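# Close a box end by tucking the top flap's tabs

## Task

Fold the top flap of the box's upright end wall over so that both of its tabs sit fully inserted in the slots in the box floor. At the finish, that end wall and both long side walls must stand upright, the corner flaps at that end must be folded inward, and the box must rest on its base. All of this must hold by itself, without the robot holding anything in place.

## Robot and tools

Robot: two arms, left_arm and right_arm, each with six revolute joints and a parallel gripper. The fingers point along the gripper's +z axis and close along its y axis. The reported hand point lies between the finger pads, roughly 1 cm behind the tips.

World frame: origin on the table surface midway between the arms, +x pointing out over the table, +z up, and left_arm on the +y side. The arm names do not match the left or right side of any image. The state line shows each gripper's end_effector_position in metres and end_effector_quat_wxyz in this frame. Printed positions can be off from the real ones, more so at long reach.

Tool execute_actions takes an "actions" list holding one action, one wait, or nothing. An empty list (LOOK) only reports the state, with pictures. An action is {"rows": [...], "steps": n} with n from 8 to 15 (15 if omitted). Each step lasts 1/30 s. Rows are used one per step, and the final row repeats if rows run out. A wait is {"steps": n} with n up to 300; it counts from the previous result and includes your reply time. Optional "pictures": true adds camera images to an action result. A refused call sends nothing.

Each row holds 14 numbers, always covering both arms: left_arm waist, shoulder, elbow, wrist pitch, wrist yaw, wrist roll, opening, then the same seven for right_arm. The joint numbers are absolute target angles in radians, read the same way as the Joint positions line, not offsets. Stated ranges: waist -2.618 to 3.054, shoulder 0.000 to 3.142, elbow 0.000 to 3.142, wrist pitch -1.571 to 1.571, wrist yaw -1.571 to 1.571, wrist roll -2.094 to 2.094. Real limits can differ by up to 0.036 rad either way. A target more than 0.036 rad outside a range, and farther out than the current angle, makes the call refused. A target past the real end is clipped there, and a "joint sent to its limit" line follows; that line may refer to an earlier action. Its absence does not prove there is more room.

Opening is an absolute value from -1 (closed) to +1 (fully open, 0.094 m between pads). Away from the extremes, the fingers move to where grip_measured would read the commanded number. To hold something, command below grip_measured: about 0.03 below for a firm hold, less for a lighter one. Finger force tops out around 50 to 62 N per pad, less on some grippers and less on parts under about 2 mm thick. Pads can spike harder on first contact. Each gripper's readings may be biased by about 1 mm.

Motion: each joint's target is kept within a lead of its measured angle on every step (waist 0.202, shoulder 0.258, elbow 0.238, wrist pitch 0.573, wrist yaw and roll 0.522 rad). If the targets would move a gripper more than 70 mm from where it is, all of that arm's targets are scaled back. Far moves therefore need several calls. Arms keep moving toward the last row while you think, until everything nearly stops or a step is HELD. Pressing farther after that needs a new action.

Timing: each action result arrives 8 steps before the action ends. Those last steps run while you reply, and the next action starts after them. The simulation keeps running during your replies.

Result lines: Joint positions and Joint velocities give one block per arm, with joints in order (rad, rad/s) and then the pad gap (m, m/s). grip_measured gives the finger opening on the command scale. HELD marks steps where all or part of your row was not sent. "joint command not followed" means a clearance check altered or blocked joint targets; the rest of the row still ran. Joint torques list each joint drive's total output in the Joint positions order without the gripper. They are nonzero even in free air, affected by friction, scaled and offset per arm, and noisy.

Motor heat: holding loads heats motors, even during replies. A MOTOR HOT line appears from 75 °C. At 90 °C that arm stops for 10 s, and that threshold is then disabled for 5 minutes before applying again. At 100 °C the arm's motors and gripper go limp and the arm falls. Stops appear as OVER-TEMPERATURE FAULT lines.

Cameras: cam_high (504x504, fixed) and cam_left_wrist and cam_right_wrist (616x616 fisheye, computed from joint readings). Calibration is given as K, D and T_world_to_cam, mapping world to camera. The real cameras may differ slightly. zoom_image takes camera (one of the three names) and region [x0, y0, x1, y1] in pixels of that camera's latest full image, with the origin at the top left and at most 504 by 504. It returns a closer view.

finished_scene takes scene (the current scene's integer) and ends it for good. Its result reports success and gives the next task. Replying without any tool call ends all remaining work.

Avoid: knocking anything off the table, arm-to-arm collisions or pressing the arms together, drops, slips, slams, and very hard pushes. Random brief tugs may act on held parts or loose items. The box must stay closed and upright on its own after the grippers let go.

Each tool is called after "Emit:" as name([rows], argument=value, ...), one row to a line, values as JSON.

## Session

Emit:
execute_actions(actions=[])

Scene clock: 0.00 s of 4500.00 s.
left_arm: end_effector_position=(+0.3415, +0.2295, +0.3928) grip_measured=-0.380 end_effector_quat_wxyz=(+0.689, +0.073, +0.717, -0.076) | right_arm: end_effector_position=(+0.4203, -0.3926, +0.4120) grip_measured=+1.000 end_effector_quat_wxyz=(+0.712, +0.036, +0.700, -0.035)
Joint positions: left_arm=[-0.016  1.061  1.034 -0.013 -0.01  -0.008  0.029] | right_arm=[-0.002  1.037  1.045  0.01  -0.011  0.002  0.094]
Joint velocities: left_arm=[-0.002 -0.007 -0.007 -0.095 -0.037  0.066 -0.001] | right_arm=[ 0.002 -0.002 -0.002 -0.051 -0.007 -0.037  0.   ]
Joint torques (N m, as the arm reports them, + toward a larger angle): no reading
Motor temperatures (°C, as the motors report them): left_arm=[23 23 24 24 23 26] | right_arm=[23 26 24 26 25 25]

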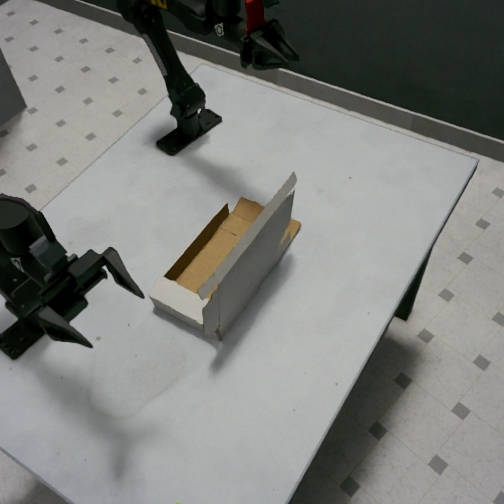

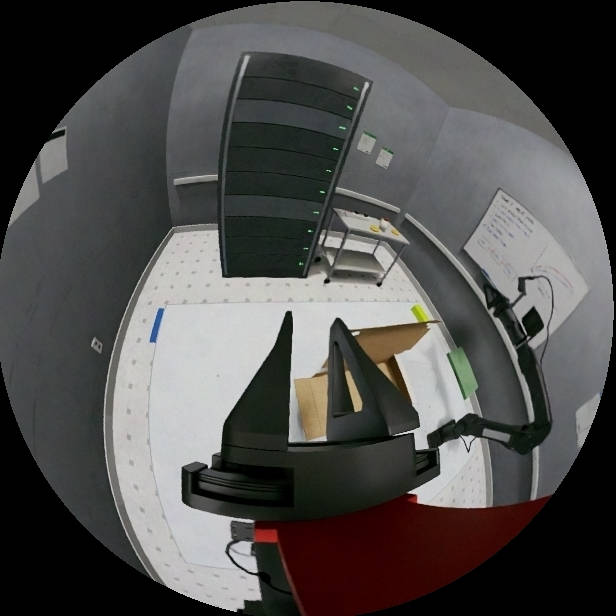

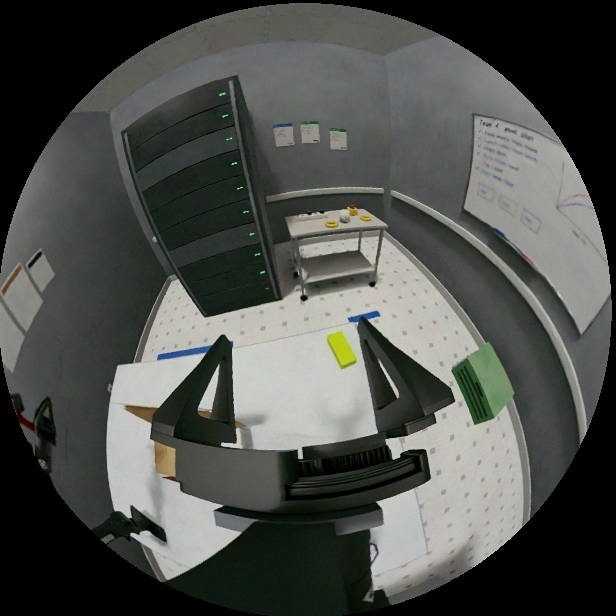

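Emit:
zoom_image(camera="cam_high", region=[130, 150, 330, 350])

Emit:
zoom_image(camera="cam_left_wrist", region=[270, 290, 470, 450])

Region (130, 150, 330, 350) of cam_high's 504x504 image, scaled by 2.520, with more detail than that image has.

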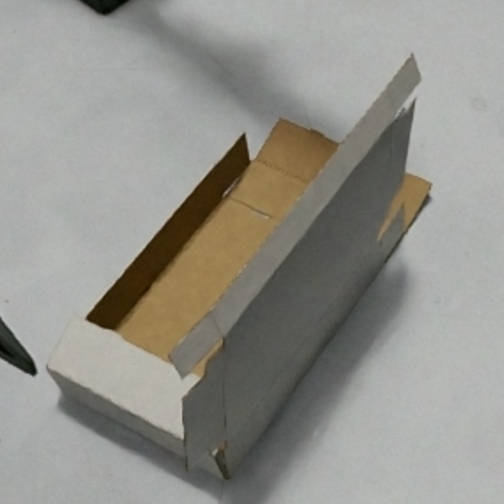

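Region (270, 290, 470, 450) of cam_left_wrist's 616x616 image, scaled by 2.520, with more detail than that image has; it fills the top 403 rows of this view, and the rest is white.

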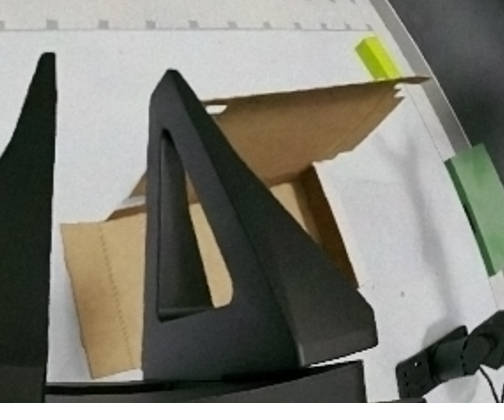

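Emit:
execute_actions([
  {"rows":[[-0.016,1.061,1.034,-1.2,0,0,-1,0.6,1.037,1.045,0.01,0,0,1]],"steps":15},
])

Emit:
execute_actions([
  {"steps":30},
])

Scene clock: 3.87 s of 4500.00 s.
left_arm: end_effector_position=(+0.3089, +0.2368, +0.2801) grip_measured=-0.977 end_effector_quat_wxyz=(+0.498, +0.090, +0.861, -0.053) | right_arm: end_effector_position=(+0.4009, -0.2272, +0.4123) grip_measured=+1.000 end_effector_quat_wxyz=(+0.704, -0.114, +0.691, +0.119)
Joint positions: left_arm=[-0.016  1.06   1.04  -0.501 -0.01  -0.008  0.001] | right_arm=[0.45  1.037 1.045 0.011 0.008 0.003 0.094]
Joint velocities: left_arm=[-0.002 -0.002 -0.012 -2.308 -0.051 -0.051  0.   ] | right_arm=[ 2.098 -0.002  0.012 -0.007 -0.095  0.007  0.   ]
Joint torques (N m, as the arm reports them, + toward a larger angle): left_arm=[-0.15 -1.8   5.61  1.79  0.11  0.06] | right_arm=[ 0.02 -2.8   6.79  1.86 -0.05 -0.01]
Motor temperatures (°C, as the motors report them): left_arm=[23 23 24 25 23 26] | right_arm=[23 26 24 27 25 25]
Steps of this call (steps 1 to 90: nothing new was sent; then 0.63 s passed at rest; steps 91 to 97: the first 7 steps of this action). Readings (joint positions):
91: left_arm=[-0.016 1.060 1.038 -0.053 -0.010 -0.008] | right_arm=[0.024 1.037 1.045 0.010 0.008 0.003]
92: left_arm=[-0.016 1.058 1.040 -0.117 -0.010 -0.008] | right_arm=[0.083 1.037 1.045 0.011 0.017 0.003]
94: left_arm=[-0.016 1.058 1.040 -0.265 -0.010 -0.008] | right_arm=[0.229 1.037 1.045 0.011 0.013 0.003]
97: the state above

Scene clock: 4.87 s of 4500.00 s.
left_arm: end_effector_position=(+0.1824, +0.2648, +0.1690) grip_measured=-0.977 end_effector_quat_wxyz=(+0.174, +0.105, +0.979, -0.016) | right_arm: end_effector_position=(+0.3763, -0.1719, +0.4126) grip_measured=+1.000 end_effector_quat_wxyz=(+0.692, -0.172, +0.679, +0.177)
Joint positions: left_arm=[-0.016  1.06   1.033 -1.192 -0.007 -0.007  0.001] | right_arm=[ 0.603  1.037  1.045  0.013 -0.006  0.003  0.094]
Joint velocities: left_arm=[-0.007 -0.012  0.002 -0.037 -0.037 -0.051 -0.   ] | right_arm=[-0.002 -0.002 -0.022 -0.007  0.022 -0.022  0.   ]
Joint torques (N m, as the arm reports them, + toward a larger angle): left_arm=[-0.01 -1.68  5.37  0.81  0.11  0.08] | right_arm=[-0.3  -2.85  6.8   1.84  0.06 -0.02]
Motor temperatures (°C, as the motors report them): left_arm=[23 23 25 25 23 26] | right_arm=[23 26 24 27 25 25]
Kept back: nothing.
Steps of this call (steps 1 to 8: the last 8 steps of your previous action; steps 9 to 30: the robot went on to your last target). Readings (joint positions):
1: left_arm=[-0.016 1.060 1.040 -0.579 -0.010 -0.008] | right_arm=[0.517 1.037 1.045 0.011 0.002 0.003]
2: left_arm=[-0.016 1.060 1.040 -0.657 -0.010 -0.008] | right_arm=[0.565 1.037 1.045 0.011 -0.006 0.003]
4: left_arm=[-0.016 1.060 1.040 -0.813 -0.010 -0.008] | right_arm=[0.602 1.037 1.045 0.012 -0.015 0.003]
8: left_arm=[-0.016 1.060 1.034 -1.053 -0.008 -0.008] | right_arm=[0.603 1.037 1.045 0.012 -0.010 0.003]
30: the state above

Emit:
execute_actions([
  {"rows":[[-0.016,1.061,1.034,-1.2,0,0,-1,0.675,1.037,1.045,-1.43,0,0.57,1]],"steps":15},
])

Emit:
execute_actions([
  {"rows":[[-0.016,1.061,1.034,-1.2,0,0,-1,0.675,1.037,1.045,-1.43,0,0.57,1],[-0.016,1.061,1.034,-1.2,0,0,-1,0.675,1.037,1.045,-1.43,0,0.57,1],[-0.016,1.061,1.034,-1.2,0,0,-1,0.675,1.037,1.045,-1.43,0,0.57,1],[-0.016,1.061,1.034,-1.2,0,0,-1,0.675,1.037,1.045,-1.43,0,0.57,1],[-0.016,1.061,1.034,-1.2,0,0,-1,0.675,1.7,1.6,-1.43,0,0.57,1]],"steps":15},
])

Emit:
execute_actions([
  {"steps":25},
], pictures=true)

Scene clock: 8.30 s of 4500.00 s.
left_arm: end_effector_position=(+0.1823, +0.2649, +0.1690) grip_measured=-0.977 end_effector_quat_wxyz=(+0.174, +0.105, +0.979, -0.016) | right_arm: end_effector_position=(+0.3451, -0.1676, +0.3034) grip_measured=+1.000 end_effector_quat_wxyz=(+0.481, -0.078, +0.841, +0.236)
Joint positions: left_arm=[-0.016  1.06   1.033 -1.192 -0.007 -0.007  0.001] | right_arm=[ 0.658  1.034  1.049 -0.454 -0.002  0.363  0.094]
Joint velocities: left_arm=[ 0.002 -0.017 -0.012 -0.051  0.007 -0.007  0.   ] | right_arm=[ 0.042 -0.012  0.012 -2.103  0.022  0.872  0.   ]
Joint torques (N m, as the arm reports them, + toward a larger angle): left_arm=[ 0.22 -0.95  5.14  0.8   0.11  0.08] | right_arm=[ 0.8  -2.61  6.49  1.65  0.    0.02]
Motor temperatures (°C, as the motors report them): left_arm=[23 23 25 25 23 26] | right_arm=[23 26 25 28 25 25]
Steps of this call (steps 1 to 15: the robot went on to your last target; steps 16 to 90: nothing new was sent; then 0.20 s passed at rest; steps 91 to 97: the first 7 steps of this action). Readings (joint positions):
91: left_arm=[-0.016 1.060 1.033 -1.192 -0.007 -0.007] | right_arm=[0.609 1.037 1.048 -0.025 -0.003 0.058]
92: left_arm=[-0.016 1.060 1.033 -1.192 -0.007 -0.007] | right_arm=[0.621 1.034 1.049 -0.086 -0.002 0.129]
94: left_arm=[-0.016 1.060 1.033 -1.192 -0.007 -0.007] | right_arm=[0.644 1.034 1.049 -0.229 -0.002 0.244]
97: the state above

Scene clock: 8.80 s of 4500.00 s.
left_arm: end_effector_position=(+0.1823, +0.2649, +0.1690) grip_measured=-0.977 end_effector_quat_wxyz=(+0.174, +0.105, +0.979, -0.016) | right_arm: end_effector_position=(+0.2240, -0.2398, +0.1860) grip_measured=+1.000 end_effector_quat_wxyz=(+0.067, +0.001, +0.997, +0.043)
Joint positions: left_arm=[-0.016  1.06   1.033 -1.192 -0.007 -0.007  0.001] | right_arm=[ 0.664  1.222  1.241 -1.429 -0.002  0.557  0.094]
Joint velocities: left_arm=[-0.007 -0.002  0.007 -0.051 -0.037 -0.007 -0.   ] | right_arm=[ 0.002  2.498  2.459 -0.359  0.051  0.037  0.   ]
Joint torques (N m, as the arm reports them, + toward a larger angle): left_arm=[ 0.08 -1.51  5.35  0.85  0.14  0.06] | right_arm=[ 0.99 -0.85  5.95  1.05  0.02  0.06]
Motor temperatures (°C, as the motors report them): left_arm=[23 23 25 25 23 26] | right_arm=[23 26 25 28 25 25]
Steps of this call (steps 1 to 8: the last 8 steps of your previous action; steps 9 to 15: the first 7 steps of this action). Readings (joint positions):
9: left_arm=[-0.016 1.060 1.033 -1.192 -0.007 -0.007] | right_arm=[0.662 1.034 1.049 -1.134 -0.002 0.523]
10: left_arm=[-0.016 1.060 1.033 -1.192 -0.007 -0.007] | right_arm=[0.663 1.034 1.049 -1.197 -0.002 0.531]
12: left_arm=[-0.016 1.060 1.033 -1.192 -0.007 -0.007] | right_arm=[0.664 1.034 1.049 -1.287 -0.002 0.544]
15: the state above

Scene clock: 9.63 s of 4500.00 s.
left_arm: end_effector_position=(+0.1823, +0.2649, +0.1690) grip_measured=-0.977 end_effector_quat_wxyz=(+0.174, +0.105, +0.979, -0.016) | right_arm: end_effector_position=(+0.3096, -0.1869, +0.1592) grip_measured=+1.000 end_effector_quat_wxyz=(+0.009, +0.005, +1.000, +0.007)
Joint positions: left_arm=[-0.016  1.06   1.033 -1.192 -0.007 -0.007  0.001] | right_arm=[ 0.664  1.714  1.584 -1.418 -0.002  0.565  0.094]
Joint velocities: left_arm=[-0.002 -0.012  0.002 -0.051  0.007 -0.066 -0.   ] | right_arm=[-0.012 -0.007 -0.002  0.007 -0.037 -0.007  0.   ]
Joint torques (N m, as the arm reports them, + toward a larger angle): left_arm=[-0.12 -1.08  5.3   0.79  0.14  0.02] | right_arm=[ 0.99 -9.55  6.65  0.25  0.03  0.09]
Motor temperatures (°C, as the motors report them): left_arm=[23 23 25 25 23 26] | right_arm=[23 26 25 28 25 25]
Kept back: nothing.
Steps of this call (steps 1 to 8: the last 8 steps of your previous action; steps 9 to 25: the robot went on to your last target). Readings (joint positions):
1: left_arm=[-0.016 1.060 1.033 -1.192 -0.007 -0.007] | right_arm=[0.664 1.309 1.326 -1.433 -0.002 0.558]
2: left_arm=[-0.016 1.060 1.033 -1.192 -0.007 -0.007] | right_arm=[0.664 1.398 1.412 -1.433 -0.002 0.560]
4: left_arm=[-0.016 1.060 1.033 -1.192 -0.007 -0.007] | right_arm=[0.664 1.562 1.549 -1.411 -0.002 0.561]
8: left_arm=[-0.016 1.060 1.033 -1.192 -0.007 -0.007] | right_arm=[0.664 1.724 1.584 -1.379 -0.002 0.563]
25: the state above
camera_calibration (this result's frames):
cam_left_wrist: T_world_to_cam=[[-0.000643152, -0.996042, 0.0888851, 0.250938], [-0.857786, 0.046237, 0.511923, 0.0737183], [-0.514006, -0.0759152, -0.854421, 0.367465], [0, 0, 0, 1]] pos_world=[0.252275, 0.274433, 0.253927]
cam_right_wrist: T_world_to_cam=[[-0.126493, -0.987739, 0.0914916, -0.171373], [-0.666831, 0.152953, 0.729344, 0.13853], [-0.734395, 0.0312472, -0.678002, 0.45454], [0, 0, 0, 1]] pos_world=[0.404511, -0.204664, 0.222823]

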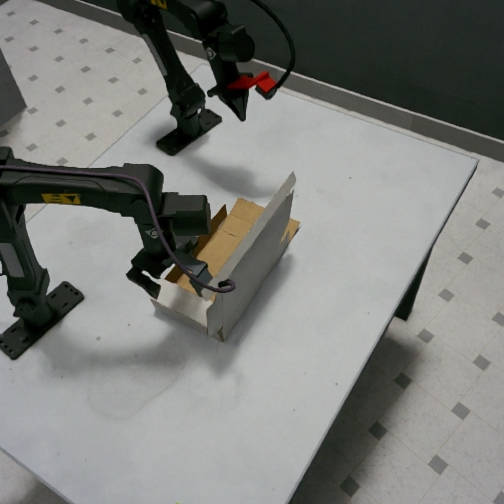

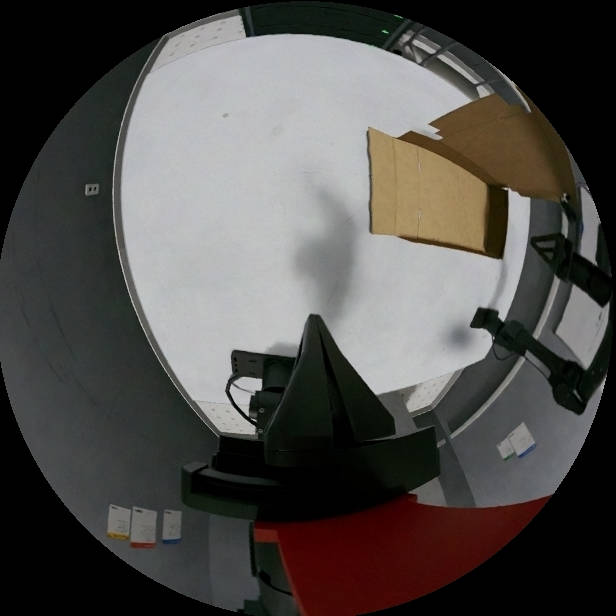

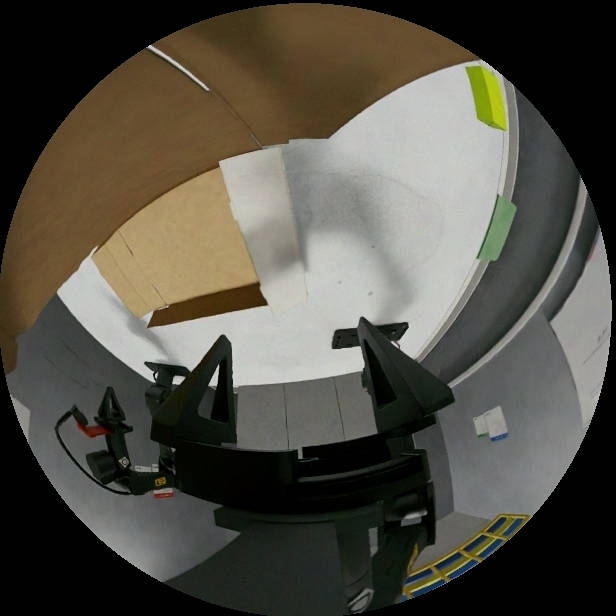

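Emit:
zoom_image(camera="cam_right_wrist", region=[140, 120, 360, 340])

Emit:
zoom_image(camera="cam_left_wrist", region=[350, 90, 590, 290])

Region (140, 120, 360, 340) of cam_right_wrist's 616x616 image, scaled by 2.291, with more detail than that image has.

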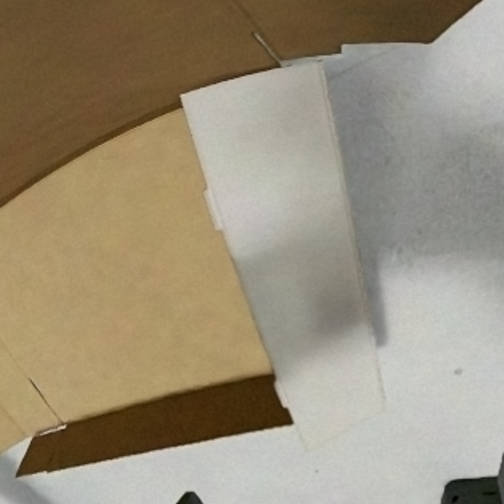

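Region (350, 90, 590, 290) of cam_left_wrist's 616x616 image, scaled by 2.100, with more detail than that image has.

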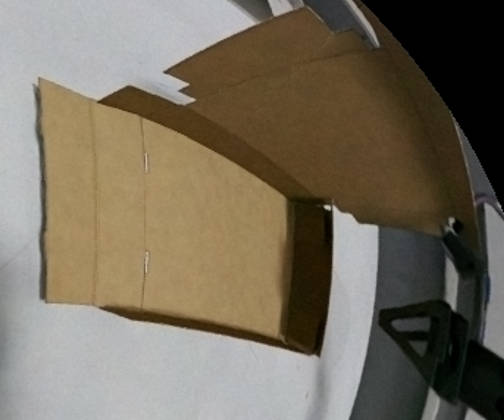

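Emit:
execute_actions([
  {"rows":[[-0.016,1.061,1.034,-1.2,0,0,-1,0.68,1.69,1.5,-1.36,0,0.575,0.5],[-0.016,1.061,1.034,-1.2,0,0,-1,0.686,1.68,1.45,-1.31,0,0.575,0.06],[-0.016,1.061,1.034,-1.2,0,0,-1,0.686,1.68,1.4,-1.27,0,0.575,0.06],[-0.016,1.061,1.034,-1.2,0,0,-1,0.686,1.67,1.36,-1.24,0,0.575,0.06],[-0.016,1.061,1.034,-1.2,0,0,-1,0.686,1.67,1.323,-1.212,0,0.575,0.06]],"steps":15},
])

Emit:
execute_actions([
  {"steps":12},
], pictures=true)

Scene clock: 12.87 s of 4500.00 s.
left_arm: end_effector_position=(+0.1823, +0.2649, +0.1690) grip_measured=-0.977 end_effector_quat_wxyz=(+0.174, +0.105, +0.979, -0.016) | right_arm: end_effector_position=(+0.2880, -0.1959, +0.1121) grip_measured=+0.063 end_effector_quat_wxyz=(-0.016, +0.001, +1.000, -0.009)
Joint positions: left_arm=[-0.016  1.06   1.033 -1.192 -0.007 -0.007  0.001] | right_arm=[ 0.677  1.679  1.357 -1.285 -0.002  0.569  0.05 ]
Joint velocities: left_arm=[-0.007 -0.002 -0.012 -0.051 -0.037  0.022  0.   ] | right_arm=[ 0.017  0.051 -0.686  0.198 -0.007 -0.051 -0.001]
Joint torques (N m, as the arm reports them, + toward a larger angle): left_arm=[-0.09 -1.38  5.25  0.77  0.08  0.11] | right_arm=[ 0.79 -9.05  6.21  0.51  0.02  0.08]
Motor temperatures (°C, as the motors report them): left_arm=[23 23 25 25 23 26] | right_arm=[23 27 25 27 25 25]
Steps of this call (steps 1 to 15: the robot went on to your last target; steps 16 to 90: nothing new was sent; steps 91 to 97: the first 7 steps of this action). Readings (joint positions):
91: left_arm=[-0.016 1.060 1.033 -1.192 -0.007 -0.007] | right_arm=[0.665 1.711 1.574 -1.408 -0.002 0.565]
92: left_arm=[-0.016 1.060 1.033 -1.192 -0.007 -0.007] | right_arm=[0.666 1.702 1.548 -1.385 -0.002 0.566]
94: left_arm=[-0.016 1.060 1.033 -1.192 -0.007 -0.007] | right_arm=[0.672 1.682 1.467 -1.335 -0.002 0.568]
97: the state above

Scene clock: 13.27 s of 4500.00 s.
left_arm: end_effector_position=(+0.1823, +0.2649, +0.1690) grip_measured=-0.977 end_effector_quat_wxyz=(+0.174, +0.105, +0.979, -0.016) | right_arm: end_effector_position=(+0.2944, -0.1919, +0.1050) grip_measured=+0.063 end_effector_quat_wxyz=(-0.003, +0.002, +1.000, -0.000)
Joint positions: left_arm=[-0.016  1.06   1.033 -1.192 -0.007 -0.007  0.001] | right_arm=[ 0.677  1.681  1.331 -1.226 -0.002  0.569  0.05 ]
Joint velocities: left_arm=[ 0.012 -0.002 -0.007 -0.007  0.007 -0.081  0.   ] | right_arm=[-0.017 -0.002 -0.002  0.051 -0.037 -0.066  0.   ]
Joint torques (N m, as the arm reports them, + toward a larger angle): left_arm=[ 0.1  -1.26  5.1   0.81  0.15  0.02] | right_arm=[ 0.82 -9.04  5.    0.36  0.02  0.08]
Motor temperatures (°C, as the motors report them): left_arm=[23 23 25 25 23 26] | right_arm=[23 27 25 27 25 25]
Kept back: nothing.
Steps of this call (steps 1 to 8: the last 8 steps of your previous action; steps 9 to 12: the robot went on to your last target). Readings (joint positions):
1: left_arm=[-0.016 1.060 1.033 -1.192 -0.007 -0.007] | right_arm=[0.677 1.681 1.339 -1.279 -0.002 0.569]
2: left_arm=[-0.016 1.060 1.033 -1.192 -0.007 -0.007] | right_arm=[0.677 1.681 1.332 -1.273 -0.002 0.569]
4: left_arm=[-0.016 1.060 1.033 -1.192 -0.007 -0.007] | right_arm=[0.677 1.681 1.331 -1.259 -0.002 0.569]
8: left_arm=[-0.016 1.060 1.033 -1.192 -0.007 -0.007] | right_arm=[0.677 1.681 1.331 -1.235 -0.002 0.569]
12: the state above
camera_calibration (this result's frames):
cam_left_wrist: T_world_to_cam=[[-0.000643152, -0.996042, 0.0888851, 0.250938], [-0.857786, 0.046237, 0.511923, 0.0737183], [-0.514006, -0.0759152, -0.854421, 0.367465], [0, 0, 0, 1]] pos_world=[0.252275, 0.274433, 0.253927]
cam_right_wrist: T_world_to_cam=[[-0.116626, -0.98721, 0.1087, -0.177865], [-0.650869, 0.158639, 0.74243, 0.163748], [-0.750178, 0.0158376, -0.661046, 0.406649], [0, 0, 0, 1]] pos_world=[0.390894, -0.208008, 0.166576]

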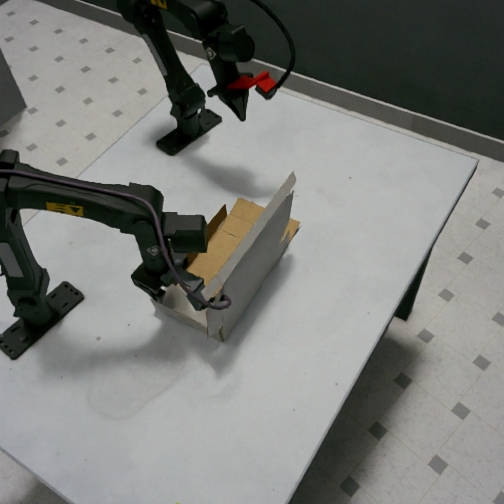

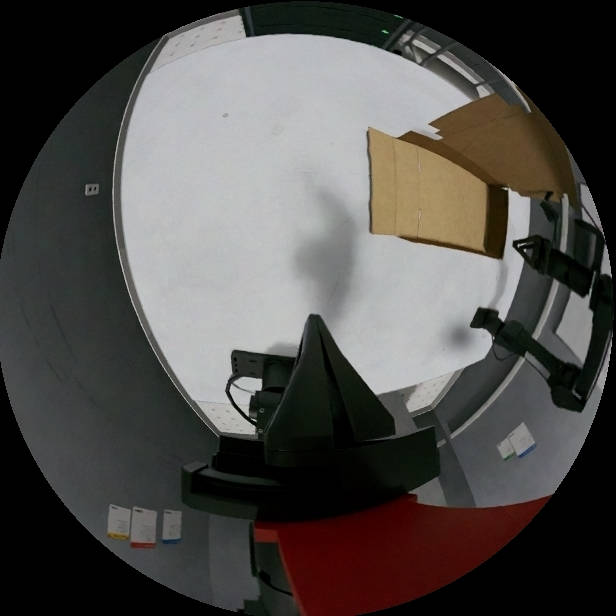

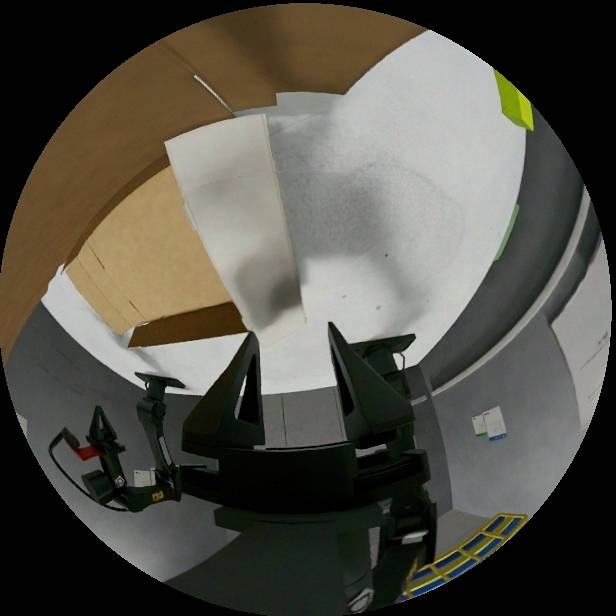

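Emit:
execute_actions([
  {"rows":[[-0.016,1.061,1.034,-1.2,0,0,-1,0.686,1.673,1.30,-1.19,0,0.575,0.06],[-0.016,1.061,1.034,-1.2,0,0,-1,0.686,1.676,1.285,-1.17,0,0.575,0.06],[-0.016,1.061,1.034,-1.2,0,0,-1,0.686,1.679,1.27,-1.15,0,0.575,0.06],[-0.016,1.061,1.034,-1.2,0,0,-1,0.686,1.682,1.255,-1.13,0,0.575,0.06],[-0.016,1.061,1.034,-1.2,0,0,-1,0.686,1.685,1.24,-1.11,0,0.575,0.06],[-0.016,1.061,1.034,-1.2,0,0,-1,0.686,1.688,1.225,-1.09,0,0.575,0.06],[-0.016,1.061,1.034,-1.2,0,0,-1,0.686,1.692,1.21,-1.075,0,0.575,0.06],[-0.016,1.061,1.034,-1.2,0,0,-1,0.686,1.698,1.195,-1.055,0,0.575,0.06],[-0.016,1.061,1.034,-1.2,0,0,-1,0.686,1.704,1.18,-1.035,0,0.575,0.06],[-0.016,1.061,1.034,-1.2,0,0,-1,0.686,1.71,1.165,-1.015,0,0.575,0.06],[-0.016,1.061,1.034,-1.2,0,0,-1,0.686,1.716,1.152,-0.995,0,0.575,0.06]],"steps":15},
])

Emit:
execute_actions([
  {"steps":14},
], pictures=true)

Scene clock: 14.43 s of 4500.00 s.
left_arm: end_effector_position=(+0.1822, +0.2649, +0.1690) grip_measured=-0.977 end_effector_quat_wxyz=(+0.174, +0.105, +0.979, -0.016) | right_arm: end_effector_position=(+0.2949, -0.1916, +0.0874) grip_measured=+0.063 end_effector_quat_wxyz=(+0.003, +0.002, +1.000, +0.003)
Joint positions: left_arm=[-0.016  1.06   1.033 -1.192 -0.007 -0.007  0.001] | right_arm=[ 0.677  1.681  1.26  -1.143 -0.002  0.57   0.05 ]
Joint velocities: left_arm=[-0.002  0.012 -0.002  0.051 -0.095  0.022  0.   ] | right_arm=[-0.002  0.007 -0.481  0.447 -0.037  0.007 -0.   ]
Joint torques (N m, as the arm reports them, + toward a larger angle): left_arm=[ 0.27 -1.29  4.96  0.79  0.14  0.08] | right_arm=[ 0.83 -6.93  4.18  0.34  0.02  0.08]
Motor temperatures (°C, as the motors report them): left_arm=[23 23 25 25 23 26] | right_arm=[23 27 25 27 25 25]
Steps of this call (steps 1 to 28: the robot went on to your last target; steps 29 to 35: the first 7 steps of this action). Readings (joint positions):
29: left_arm=[-0.016 1.060 1.033 -1.192 -0.007 -0.007] | right_arm=[0.677 1.681 1.331 -1.220 -0.002 0.570]
30: left_arm=[-0.016 1.060 1.033 -1.192 -0.007 -0.007] | right_arm=[0.677 1.681 1.327 -1.212 -0.002 0.570]
32: left_arm=[-0.016 1.060 1.033 -1.192 -0.007 -0.007] | right_arm=[0.677 1.681 1.308 -1.186 -0.002 0.570]
35: the state above

Scene clock: 14.90 s of 4500.00 s.
left_arm: end_effector_position=(+0.1822, +0.2648, +0.1690) grip_measured=-0.977 end_effector_quat_wxyz=(+0.174, +0.105, +0.979, -0.017) | right_arm: end_effector_position=(+0.2955, -0.1898, +0.0611) grip_measured=+0.062 end_effector_quat_wxyz=(+0.005, +0.002, +1.000, +0.008)
Joint positions: left_arm=[-0.016  1.06   1.033 -1.192 -0.007 -0.007  0.001] | right_arm=[ 0.677  1.701  1.176 -1.029 -0.008  0.57   0.05 ]
Joint velocities: left_arm=[-0.012 -0.017 -0.012  0.066  0.022  0.037  0.001] | right_arm=[-0.002 -0.027 -0.002  0.139  0.022  0.051 -0.   ]
Joint torques (N m, as the arm reports them, + toward a larger angle): left_arm=[ 0.01 -1.2   5.11  0.79  0.13  0.13] | right_arm=[ 0.81 -6.73  3.87  0.53  0.07  0.08]
Motor temperatures (°C, as the motors report them): left_arm=[23 23 25 25 23 26] | right_arm=[23 27 25 27 25 25]
Kept back: nothing.
Steps of this call (steps 1 to 8: the last 8 steps of your previous action; steps 9 to 14: the robot went on to your last target). Readings (joint positions):
1: left_arm=[-0.016 1.060 1.033 -1.192 -0.007 -0.007] | right_arm=[0.677 1.681 1.244 -1.129 -0.002 0.570]
2: left_arm=[-0.016 1.060 1.033 -1.192 -0.007 -0.007] | right_arm=[0.677 1.681 1.229 -1.113 -0.002 0.570]
4: left_arm=[-0.016 1.060 1.033 -1.192 -0.007 -0.007] | right_arm=[0.677 1.684 1.203 -1.080 -0.004 0.570]
8: left_arm=[-0.016 1.060 1.033 -1.192 -0.007 -0.007] | right_arm=[0.677 1.699 1.178 -1.041 -0.009 0.570]
14: the state above
camera_calibration (this result's frames):
cam_left_wrist: T_world_to_cam=[[-0.000733805, -0.996018, 0.0891497, 0.25086], [-0.857549, 0.0464855, 0.512297, 0.0734778], [-0.514402, -0.0760743, -0.854168, 0.367453], [0, 0, 0, 1]] pos_world=[0.252213, 0.274399, 0.25386]
cam_right_wrist: T_world_to_cam=[[-0.118819, -0.988827, 0.0900149, -0.169432], [-0.661743, 0.146451, 0.735288, 0.198044], [-0.740255, 0.0277995, -0.671751, 0.378453], [0, 0, 0, 1]] pos_world=[0.391074, -0.207064, 0.123858]

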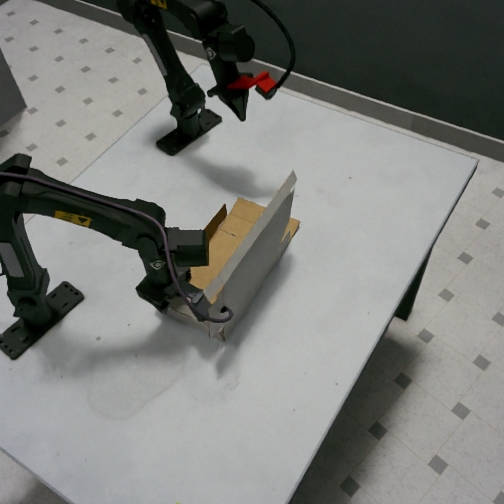

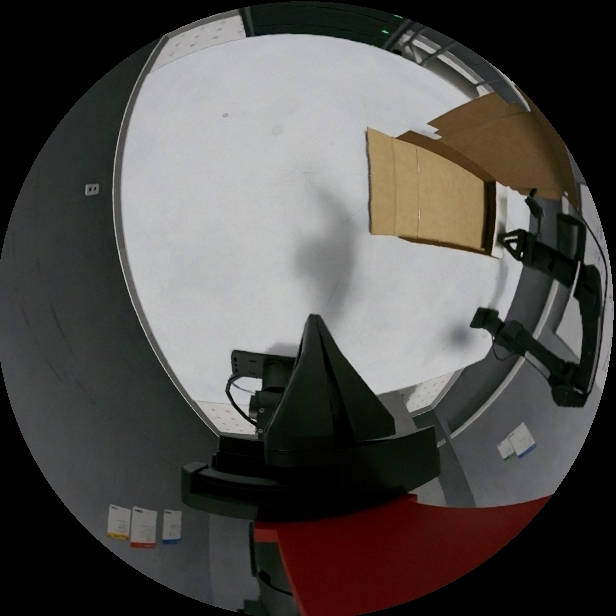

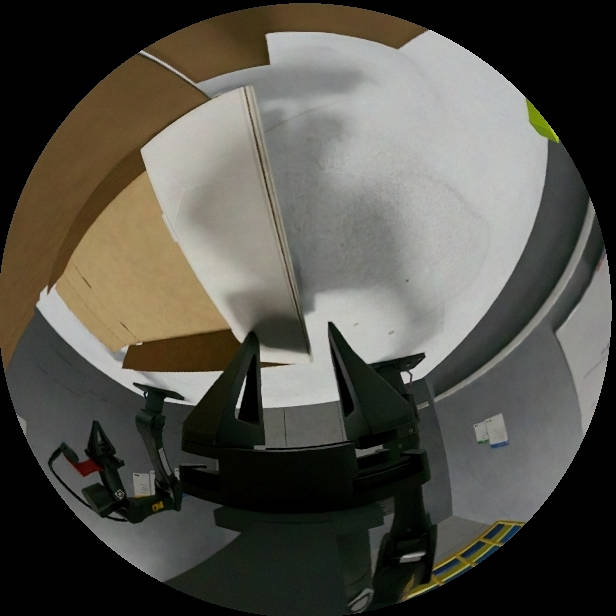

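Emit:
zoom_image(camera="cam_right_wrist", region=[100, 70, 360, 400])

Emit:
zoom_image(camera="cam_left_wrist", region=[430, 150, 570, 290])

Region (100, 70, 360, 400) of cam_right_wrist's 616x616 image, scaled by 1.527, with more detail than that image has; it fills the left 397 columns of this view, and the rest is white.

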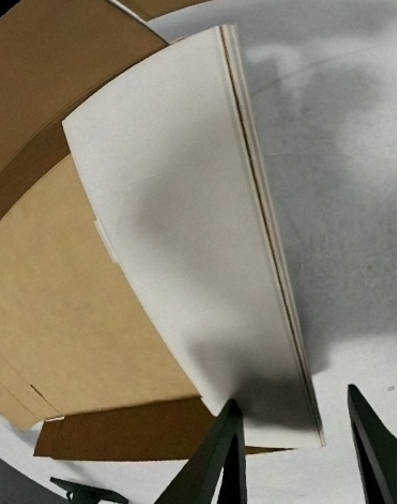

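Region (430, 150, 570, 290) of cam_left_wrist's 616x616 image, scaled by 3.600, with more detail than that image has.

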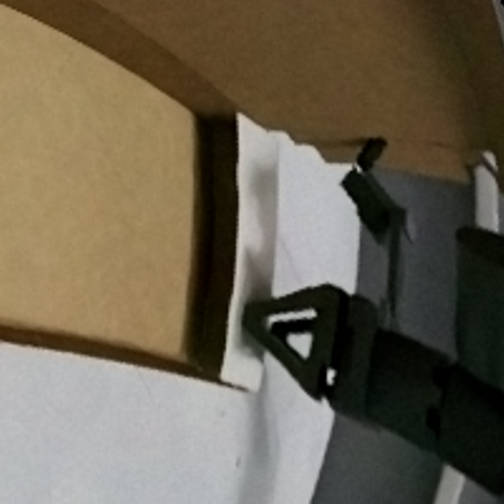

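Emit:
execute_actions([
  {"rows":[[-0.016,1.061,1.034,-1.2,0,0,-1,0.686,1.72,1.146,-0.987,0,0.575,0.06],[-0.016,1.061,1.034,-1.2,0,0,-1,0.686,1.724,1.14,-0.98,0,0.575,0.06],[-0.016,1.061,1.034,-1.2,0,0,-1,0.686,1.728,1.134,-0.972,0,0.575,0.06],[-0.016,1.061,1.034,-1.2,0,0,-1,0.686,1.732,1.128,-0.964,0,0.575,0.06],[-0.016,1.061,1.034,-1.2,0,0,-1,0.686,1.736,1.122,-0.956,0,0.575,0.06],[-0.016,1.061,1.034,-1.2,0,0,-1,0.686,1.74,1.116,-0.948,0,0.575,0.06],[-0.016,1.061,1.034,-1.2,0,0,-1,0.686,1.744,1.11,-0.94,0,0.575,0.06],[-0.016,1.061,1.034,-1.2,0,0,-1,0.686,1.748,1.104,-0.932,0,0.575,0.06],[-0.016,1.061,1.034,-1.2,0,0,-1,0.686,1.752,1.098,-0.924,0,0.575,0.06],[-0.016,1.061,1.034,-1.2,0,0,-1,0.686,1.755,1.092,-0.916,0,0.575,0.06]],"steps":15},
])

Emit:
execute_actions([
  {"steps":14},
], pictures=true)

Scene clock: 16.13 s of 4500.00 s.
left_arm: end_effector_position=(+0.1822, +0.2648, +0.1690) grip_measured=-0.977 end_effector_quat_wxyz=(+0.174, +0.105, +0.979, -0.017) | right_arm: end_effector_position=(+0.2983, -0.1888, +0.0534) grip_measured=+0.062 end_effector_quat_wxyz=(+0.011, +0.002, +1.000, +0.010)
Joint positions: left_arm=[-0.016  1.06   1.033 -1.192 -0.007 -0.007  0.001] | right_arm=[ 0.677  1.709  1.153 -0.986 -0.005  0.57   0.05 ]
Joint velocities: left_arm=[-0.022  0.007 -0.002 -0.037 -0.007 -0.051 -0.   ] | right_arm=[-0.007  0.134 -0.168  0.242  0.022  0.007 -0.   ]
Joint torques (N m, as the arm reports them, + toward a larger angle): left_arm=[-0.07 -1.38  5.17  0.78  0.11  0.04] | right_arm=[ 0.85 -5.53  3.16  0.41 -0.06  0.08]
Motor temperatures (°C, as the motors report them): left_arm=[23 23 25 25 23 26] | right_arm=[23 27 25 27 25 25]
Steps of this call (steps 1 to 30: the robot went on to your last target; steps 31 to 37: the first 7 steps of this action). Readings (joint positions):
31: left_arm=[-0.016 1.060 1.033 -1.192 -0.007 -0.007] | right_arm=[0.677 1.701 1.176 -1.020 -0.008 0.570]
32: left_arm=[-0.016 1.060 1.033 -1.192 -0.007 -0.007] | right_arm=[0.677 1.701 1.176 -1.018 -0.008 0.570]
34: left_arm=[-0.016 1.060 1.033 -1.192 -0.007 -0.007] | right_arm=[0.677 1.701 1.169 -1.007 -0.008 0.570]
37: the state above

Scene clock: 16.60 s of 4500.00 s.
left_arm: end_effector_position=(+0.1822, +0.2648, +0.1690) grip_measured=-0.977 end_effector_quat_wxyz=(+0.174, +0.105, +0.979, -0.017) | right_arm: end_effector_position=(+0.2991, -0.1873, +0.0398) grip_measured=+0.062 end_effector_quat_wxyz=(+0.010, +0.002, +1.000, +0.012)
Joint positions: left_arm=[-0.016  1.06   1.033 -1.192 -0.007 -0.007  0.001] | right_arm=[ 0.677  1.731  1.122 -0.931 -0.01   0.57   0.05 ]
Joint velocities: left_arm=[-0.002 -0.012  0.002 -0.022 -0.037 -0.037 -0.   ] | right_arm=[ 0.012  0.012 -0.022  0.095 -0.037  0.007  0.   ]
Joint torques (N m, as the arm reports them, + toward a larger angle): left_arm=[ 0.08 -1.41  5.19  0.81  0.15  0.04] | right_arm=[ 0.82 -6.13  3.34  0.45  0.1   0.06]
Motor temperatures (°C, as the motors report them): left_arm=[23 23 25 25 23 26] | right_arm=[23 27 25 27 25 25]
Kept back: nothing.
Steps of this call (steps 1 to 8: the last 8 steps of your previous action; steps 9 to 14: the robot went on to your last target). Readings (joint positions):
1: left_arm=[-0.016 1.060 1.033 -1.192 -0.007 -0.007] | right_arm=[0.677 1.713 1.147 -0.978 -0.003 0.570]
2: left_arm=[-0.016 1.060 1.033 -1.192 -0.007 -0.007] | right_arm=[0.677 1.717 1.142 -0.969 -0.003 0.570]
4: left_arm=[-0.016 1.060 1.033 -1.192 -0.007 -0.007] | right_arm=[0.677 1.724 1.132 -0.953 -0.003 0.570]
8: left_arm=[-0.016 1.060 1.033 -1.192 -0.007 -0.007] | right_arm=[0.677 1.731 1.124 -0.936 -0.007 0.570]
14: the state above
camera_calibration (this result's frames):
cam_left_wrist: T_world_to_cam=[[-0.000733805, -0.996018, 0.0891497, 0.25086], [-0.857549, 0.0464855, 0.512297, 0.0734778], [-0.514402, -0.0760743, -0.854168, 0.367453], [0, 0, 0, 1]] pos_world=[0.252213, 0.274399, 0.25386]
cam_right_wrist: T_world_to_cam=[[-0.119676, -0.989508, 0.0809452, -0.164135], [-0.669314, 0.14063, 0.729549, 0.217099], [-0.733277, 0.0331317, -0.679122, 0.365896], [0, 0, 0, 1]] pos_world=[0.393968, -0.205066, 0.10339]

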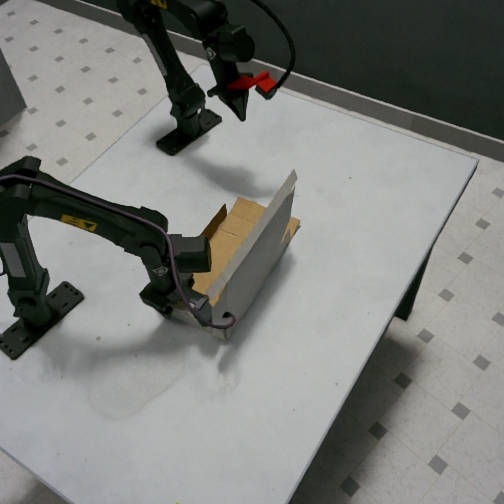

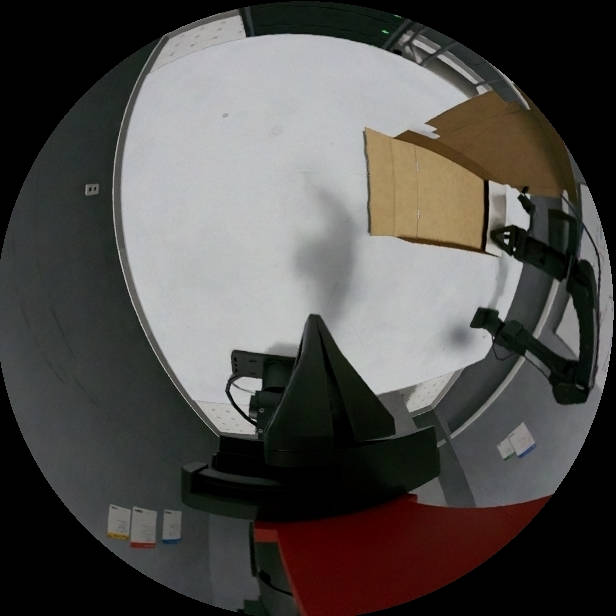

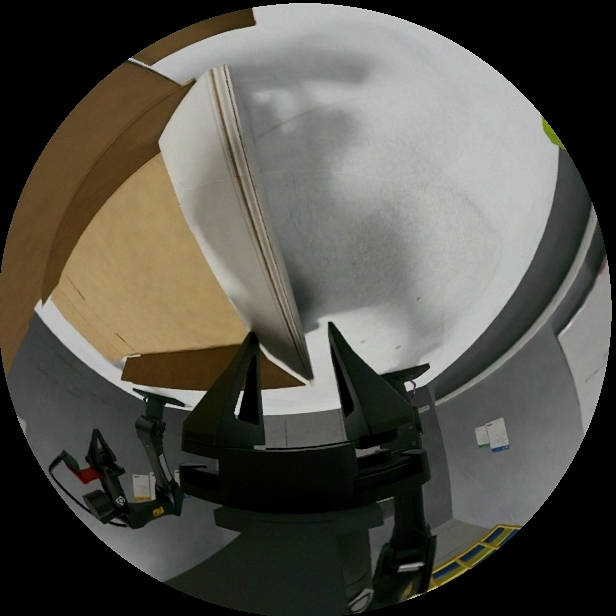

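Emit:
execute_actions([
  {"rows":[[-0.016,1.061,1.034,-1.2,0,0,-1,0.68,1.757,1.088,-0.916,0,0.57,0.0],[-0.016,1.061,1.034,-1.2,0,0,-1,0.675,1.759,1.084,-0.916,0,0.57,-0.06],[-0.016,1.061,1.034,-1.2,0,0,-1,0.67,1.761,1.08,-0.914,0,0.565,-0.12],[-0.016,1.061,1.034,-1.2,0,0,-1,0.665,1.763,1.076,-0.912,0,0.56,-0.18],[-0.016,1.061,1.034,-1.2,0,0,-1,0.66,1.765,1.072,-0.91,0,0.555,-0.24],[-0.016,1.061,1.034,-1.2,0,0,-1,0.657,1.765,1.07,-0.91,0,0.55,-0.3],[-0.016,1.061,1.034,-1.2,0,0,-1,0.654,1.765,1.07,-0.91,0,0.55,-0.36],[-0.016,1.061,1.034,-1.2,0,0,-1,0.651,1.765,1.07,-0.91,0,0.545,-0.42],[-0.016,1.061,1.034,-1.2,0,0,-1,0.648,1.765,1.07,-0.91,0,0.545,-0.48],[-0.016,1.061,1.034,-1.2,0,0,-1,0.645,1.765,1.07,-0.91,0,0.54,-0.54],[-0.016,1.061,1.034,-1.2,0,0,-1,0.642,1.765,1.07,-0.91,0,0.54,-0.58]],"steps":15},
])

Emit:
execute_actions([
  {"steps":14},
], pictures=true)

Scene clock: 25.20 s of 4500.00 s.
left_arm: end_effector_position=(+0.1822, +0.2648, +0.1690) grip_measured=-0.977 end_effector_quat_wxyz=(+0.174, +0.105, +0.979, -0.017) | right_arm: end_effector_position=(+0.3003, -0.1852, +0.0361) grip_measured=-0.329 end_effector_quat_wxyz=(+0.011, -0.001, +1.000, +0.018)
Joint positions: left_arm=[-0.016  1.06   1.033 -1.192 -0.007 -0.007  0.001] | right_arm=[ 0.675  1.737  1.112 -0.907 -0.019  0.563  0.032]
Joint velocities: left_arm=[ 0.022  0.007  0.007 -0.051 -0.007 -0.022 -0.002] | right_arm=[-0.061  0.027 -0.095  0.007 -0.037 -0.022 -0.058]
Joint torques (N m, as the arm reports them, + toward a larger angle): left_arm=[ 0.08 -1.4   5.18  0.8   0.12  0.07] | right_arm=[-1.65 -5.88  2.84  0.25  0.2  -0.04]
Motor temperatures (°C, as the motors report them): left_arm=[23 23 25 25 23 26] | right_arm=[23 27 25 27 25 25]
Steps of this call (steps 1 to 30: the robot went on to your last target; steps 31 to 90: nothing new was sent; then 5.37 s passed at rest; steps 91 to 97: the first 7 steps of this action). Readings (joint positions):
91: left_arm=[-0.016 1.060 1.033 -1.192 -0.007 -0.007] | right_arm=[0.677 1.731 1.122 -0.930 -0.011 0.570]
92: left_arm=[-0.016 1.060 1.033 -1.192 -0.007 -0.007] | right_arm=[0.677 1.731 1.122 -0.927 -0.012 0.570]
94: left_arm=[-0.016 1.060 1.033 -1.192 -0.007 -0.007] | right_arm=[0.677 1.734 1.122 -0.922 -0.014 0.569]
97: the state above

Scene clock: 25.67 s of 4500.00 s.
left_arm: end_effector_position=(+0.1822, +0.2648, +0.1690) grip_measured=-0.977 end_effector_quat_wxyz=(+0.174, +0.105, +0.979, -0.017) | right_arm: end_effector_position=(+0.3001, -0.1924, +0.0311) grip_measured=-0.577 end_effector_quat_wxyz=(+0.004, -0.000, +1.000, +0.014)
Joint positions: left_arm=[-0.016  1.06   1.033 -1.192 -0.007 -0.007  0.001] | right_arm=[ 0.655  1.745  1.1   -0.905 -0.02   0.544  0.02 ]
Joint velocities: left_arm=[ 0.012 -0.017 -0.002 -0.022  0.022  0.037  0.001] | right_arm=[-0.002 -0.007 -0.012 -0.066 -0.037 -0.007  0.001]
Joint torques (N m, as the arm reports them, + toward a larger angle): left_arm=[ 0.01 -1.24  5.29  0.82  0.14  0.08] | right_arm=[-1.12 -6.46  3.24  0.29  0.21 -0.05]
Motor temperatures (°C, as the motors report them): left_arm=[23 23 25 25 23 26] | right_arm=[23 27 25 27 25 25]
Kept back: nothing.
Steps of this call (steps 1 to 8: the last 8 steps of your previous action; steps 9 to 14: the robot went on to your last target). Readings (joint positions):
1: left_arm=[-0.016 1.060 1.033 -1.192 -0.007 -0.007] | right_arm=[0.673 1.738 1.109 -0.905 -0.019 0.560]
2: left_arm=[-0.016 1.060 1.033 -1.192 -0.007 -0.007] | right_arm=[0.669 1.740 1.106 -0.905 -0.019 0.557]
4: left_arm=[-0.016 1.060 1.033 -1.192 -0.007 -0.007] | right_arm=[0.662 1.743 1.102 -0.905 -0.019 0.551]
8: left_arm=[-0.016 1.060 1.033 -1.192 -0.007 -0.007] | right_arm=[0.655 1.745 1.100 -0.905 -0.020 0.546]
14: the state above
camera_calibration (this result's frames):
cam_left_wrist: T_world_to_cam=[[-0.000733805, -0.996018, 0.0891497, 0.25086], [-0.857549, 0.0464855, 0.512297, 0.0734778], [-0.514402, -0.0760743, -0.854168, 0.367453], [0, 0, 0, 1]] pos_world=[0.252213, 0.274399, 0.25386]
cam_right_wrist: T_world_to_cam=[[-0.114352, -0.990359, 0.0781814, -0.169987], [-0.661456, 0.134619, 0.737803, 0.221134], [-0.741215, 0.0326556, -0.670473, 0.36297], [0, 0, 0, 1]] pos_world=[0.395871, -0.209971, 0.0934977]

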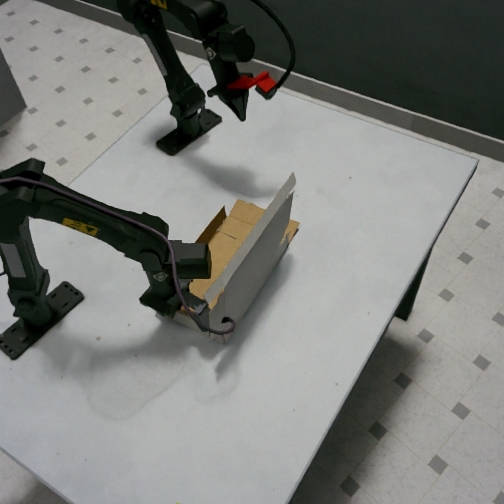

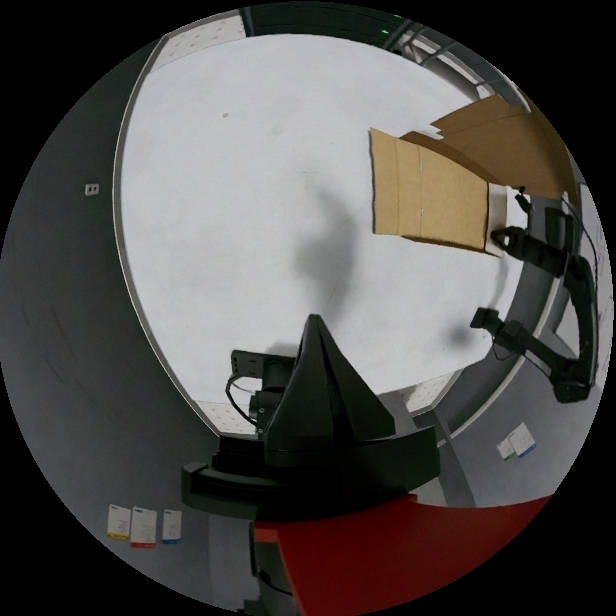

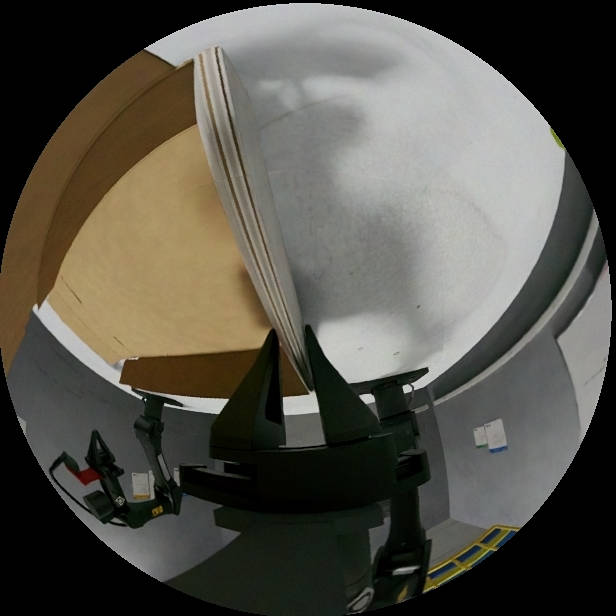

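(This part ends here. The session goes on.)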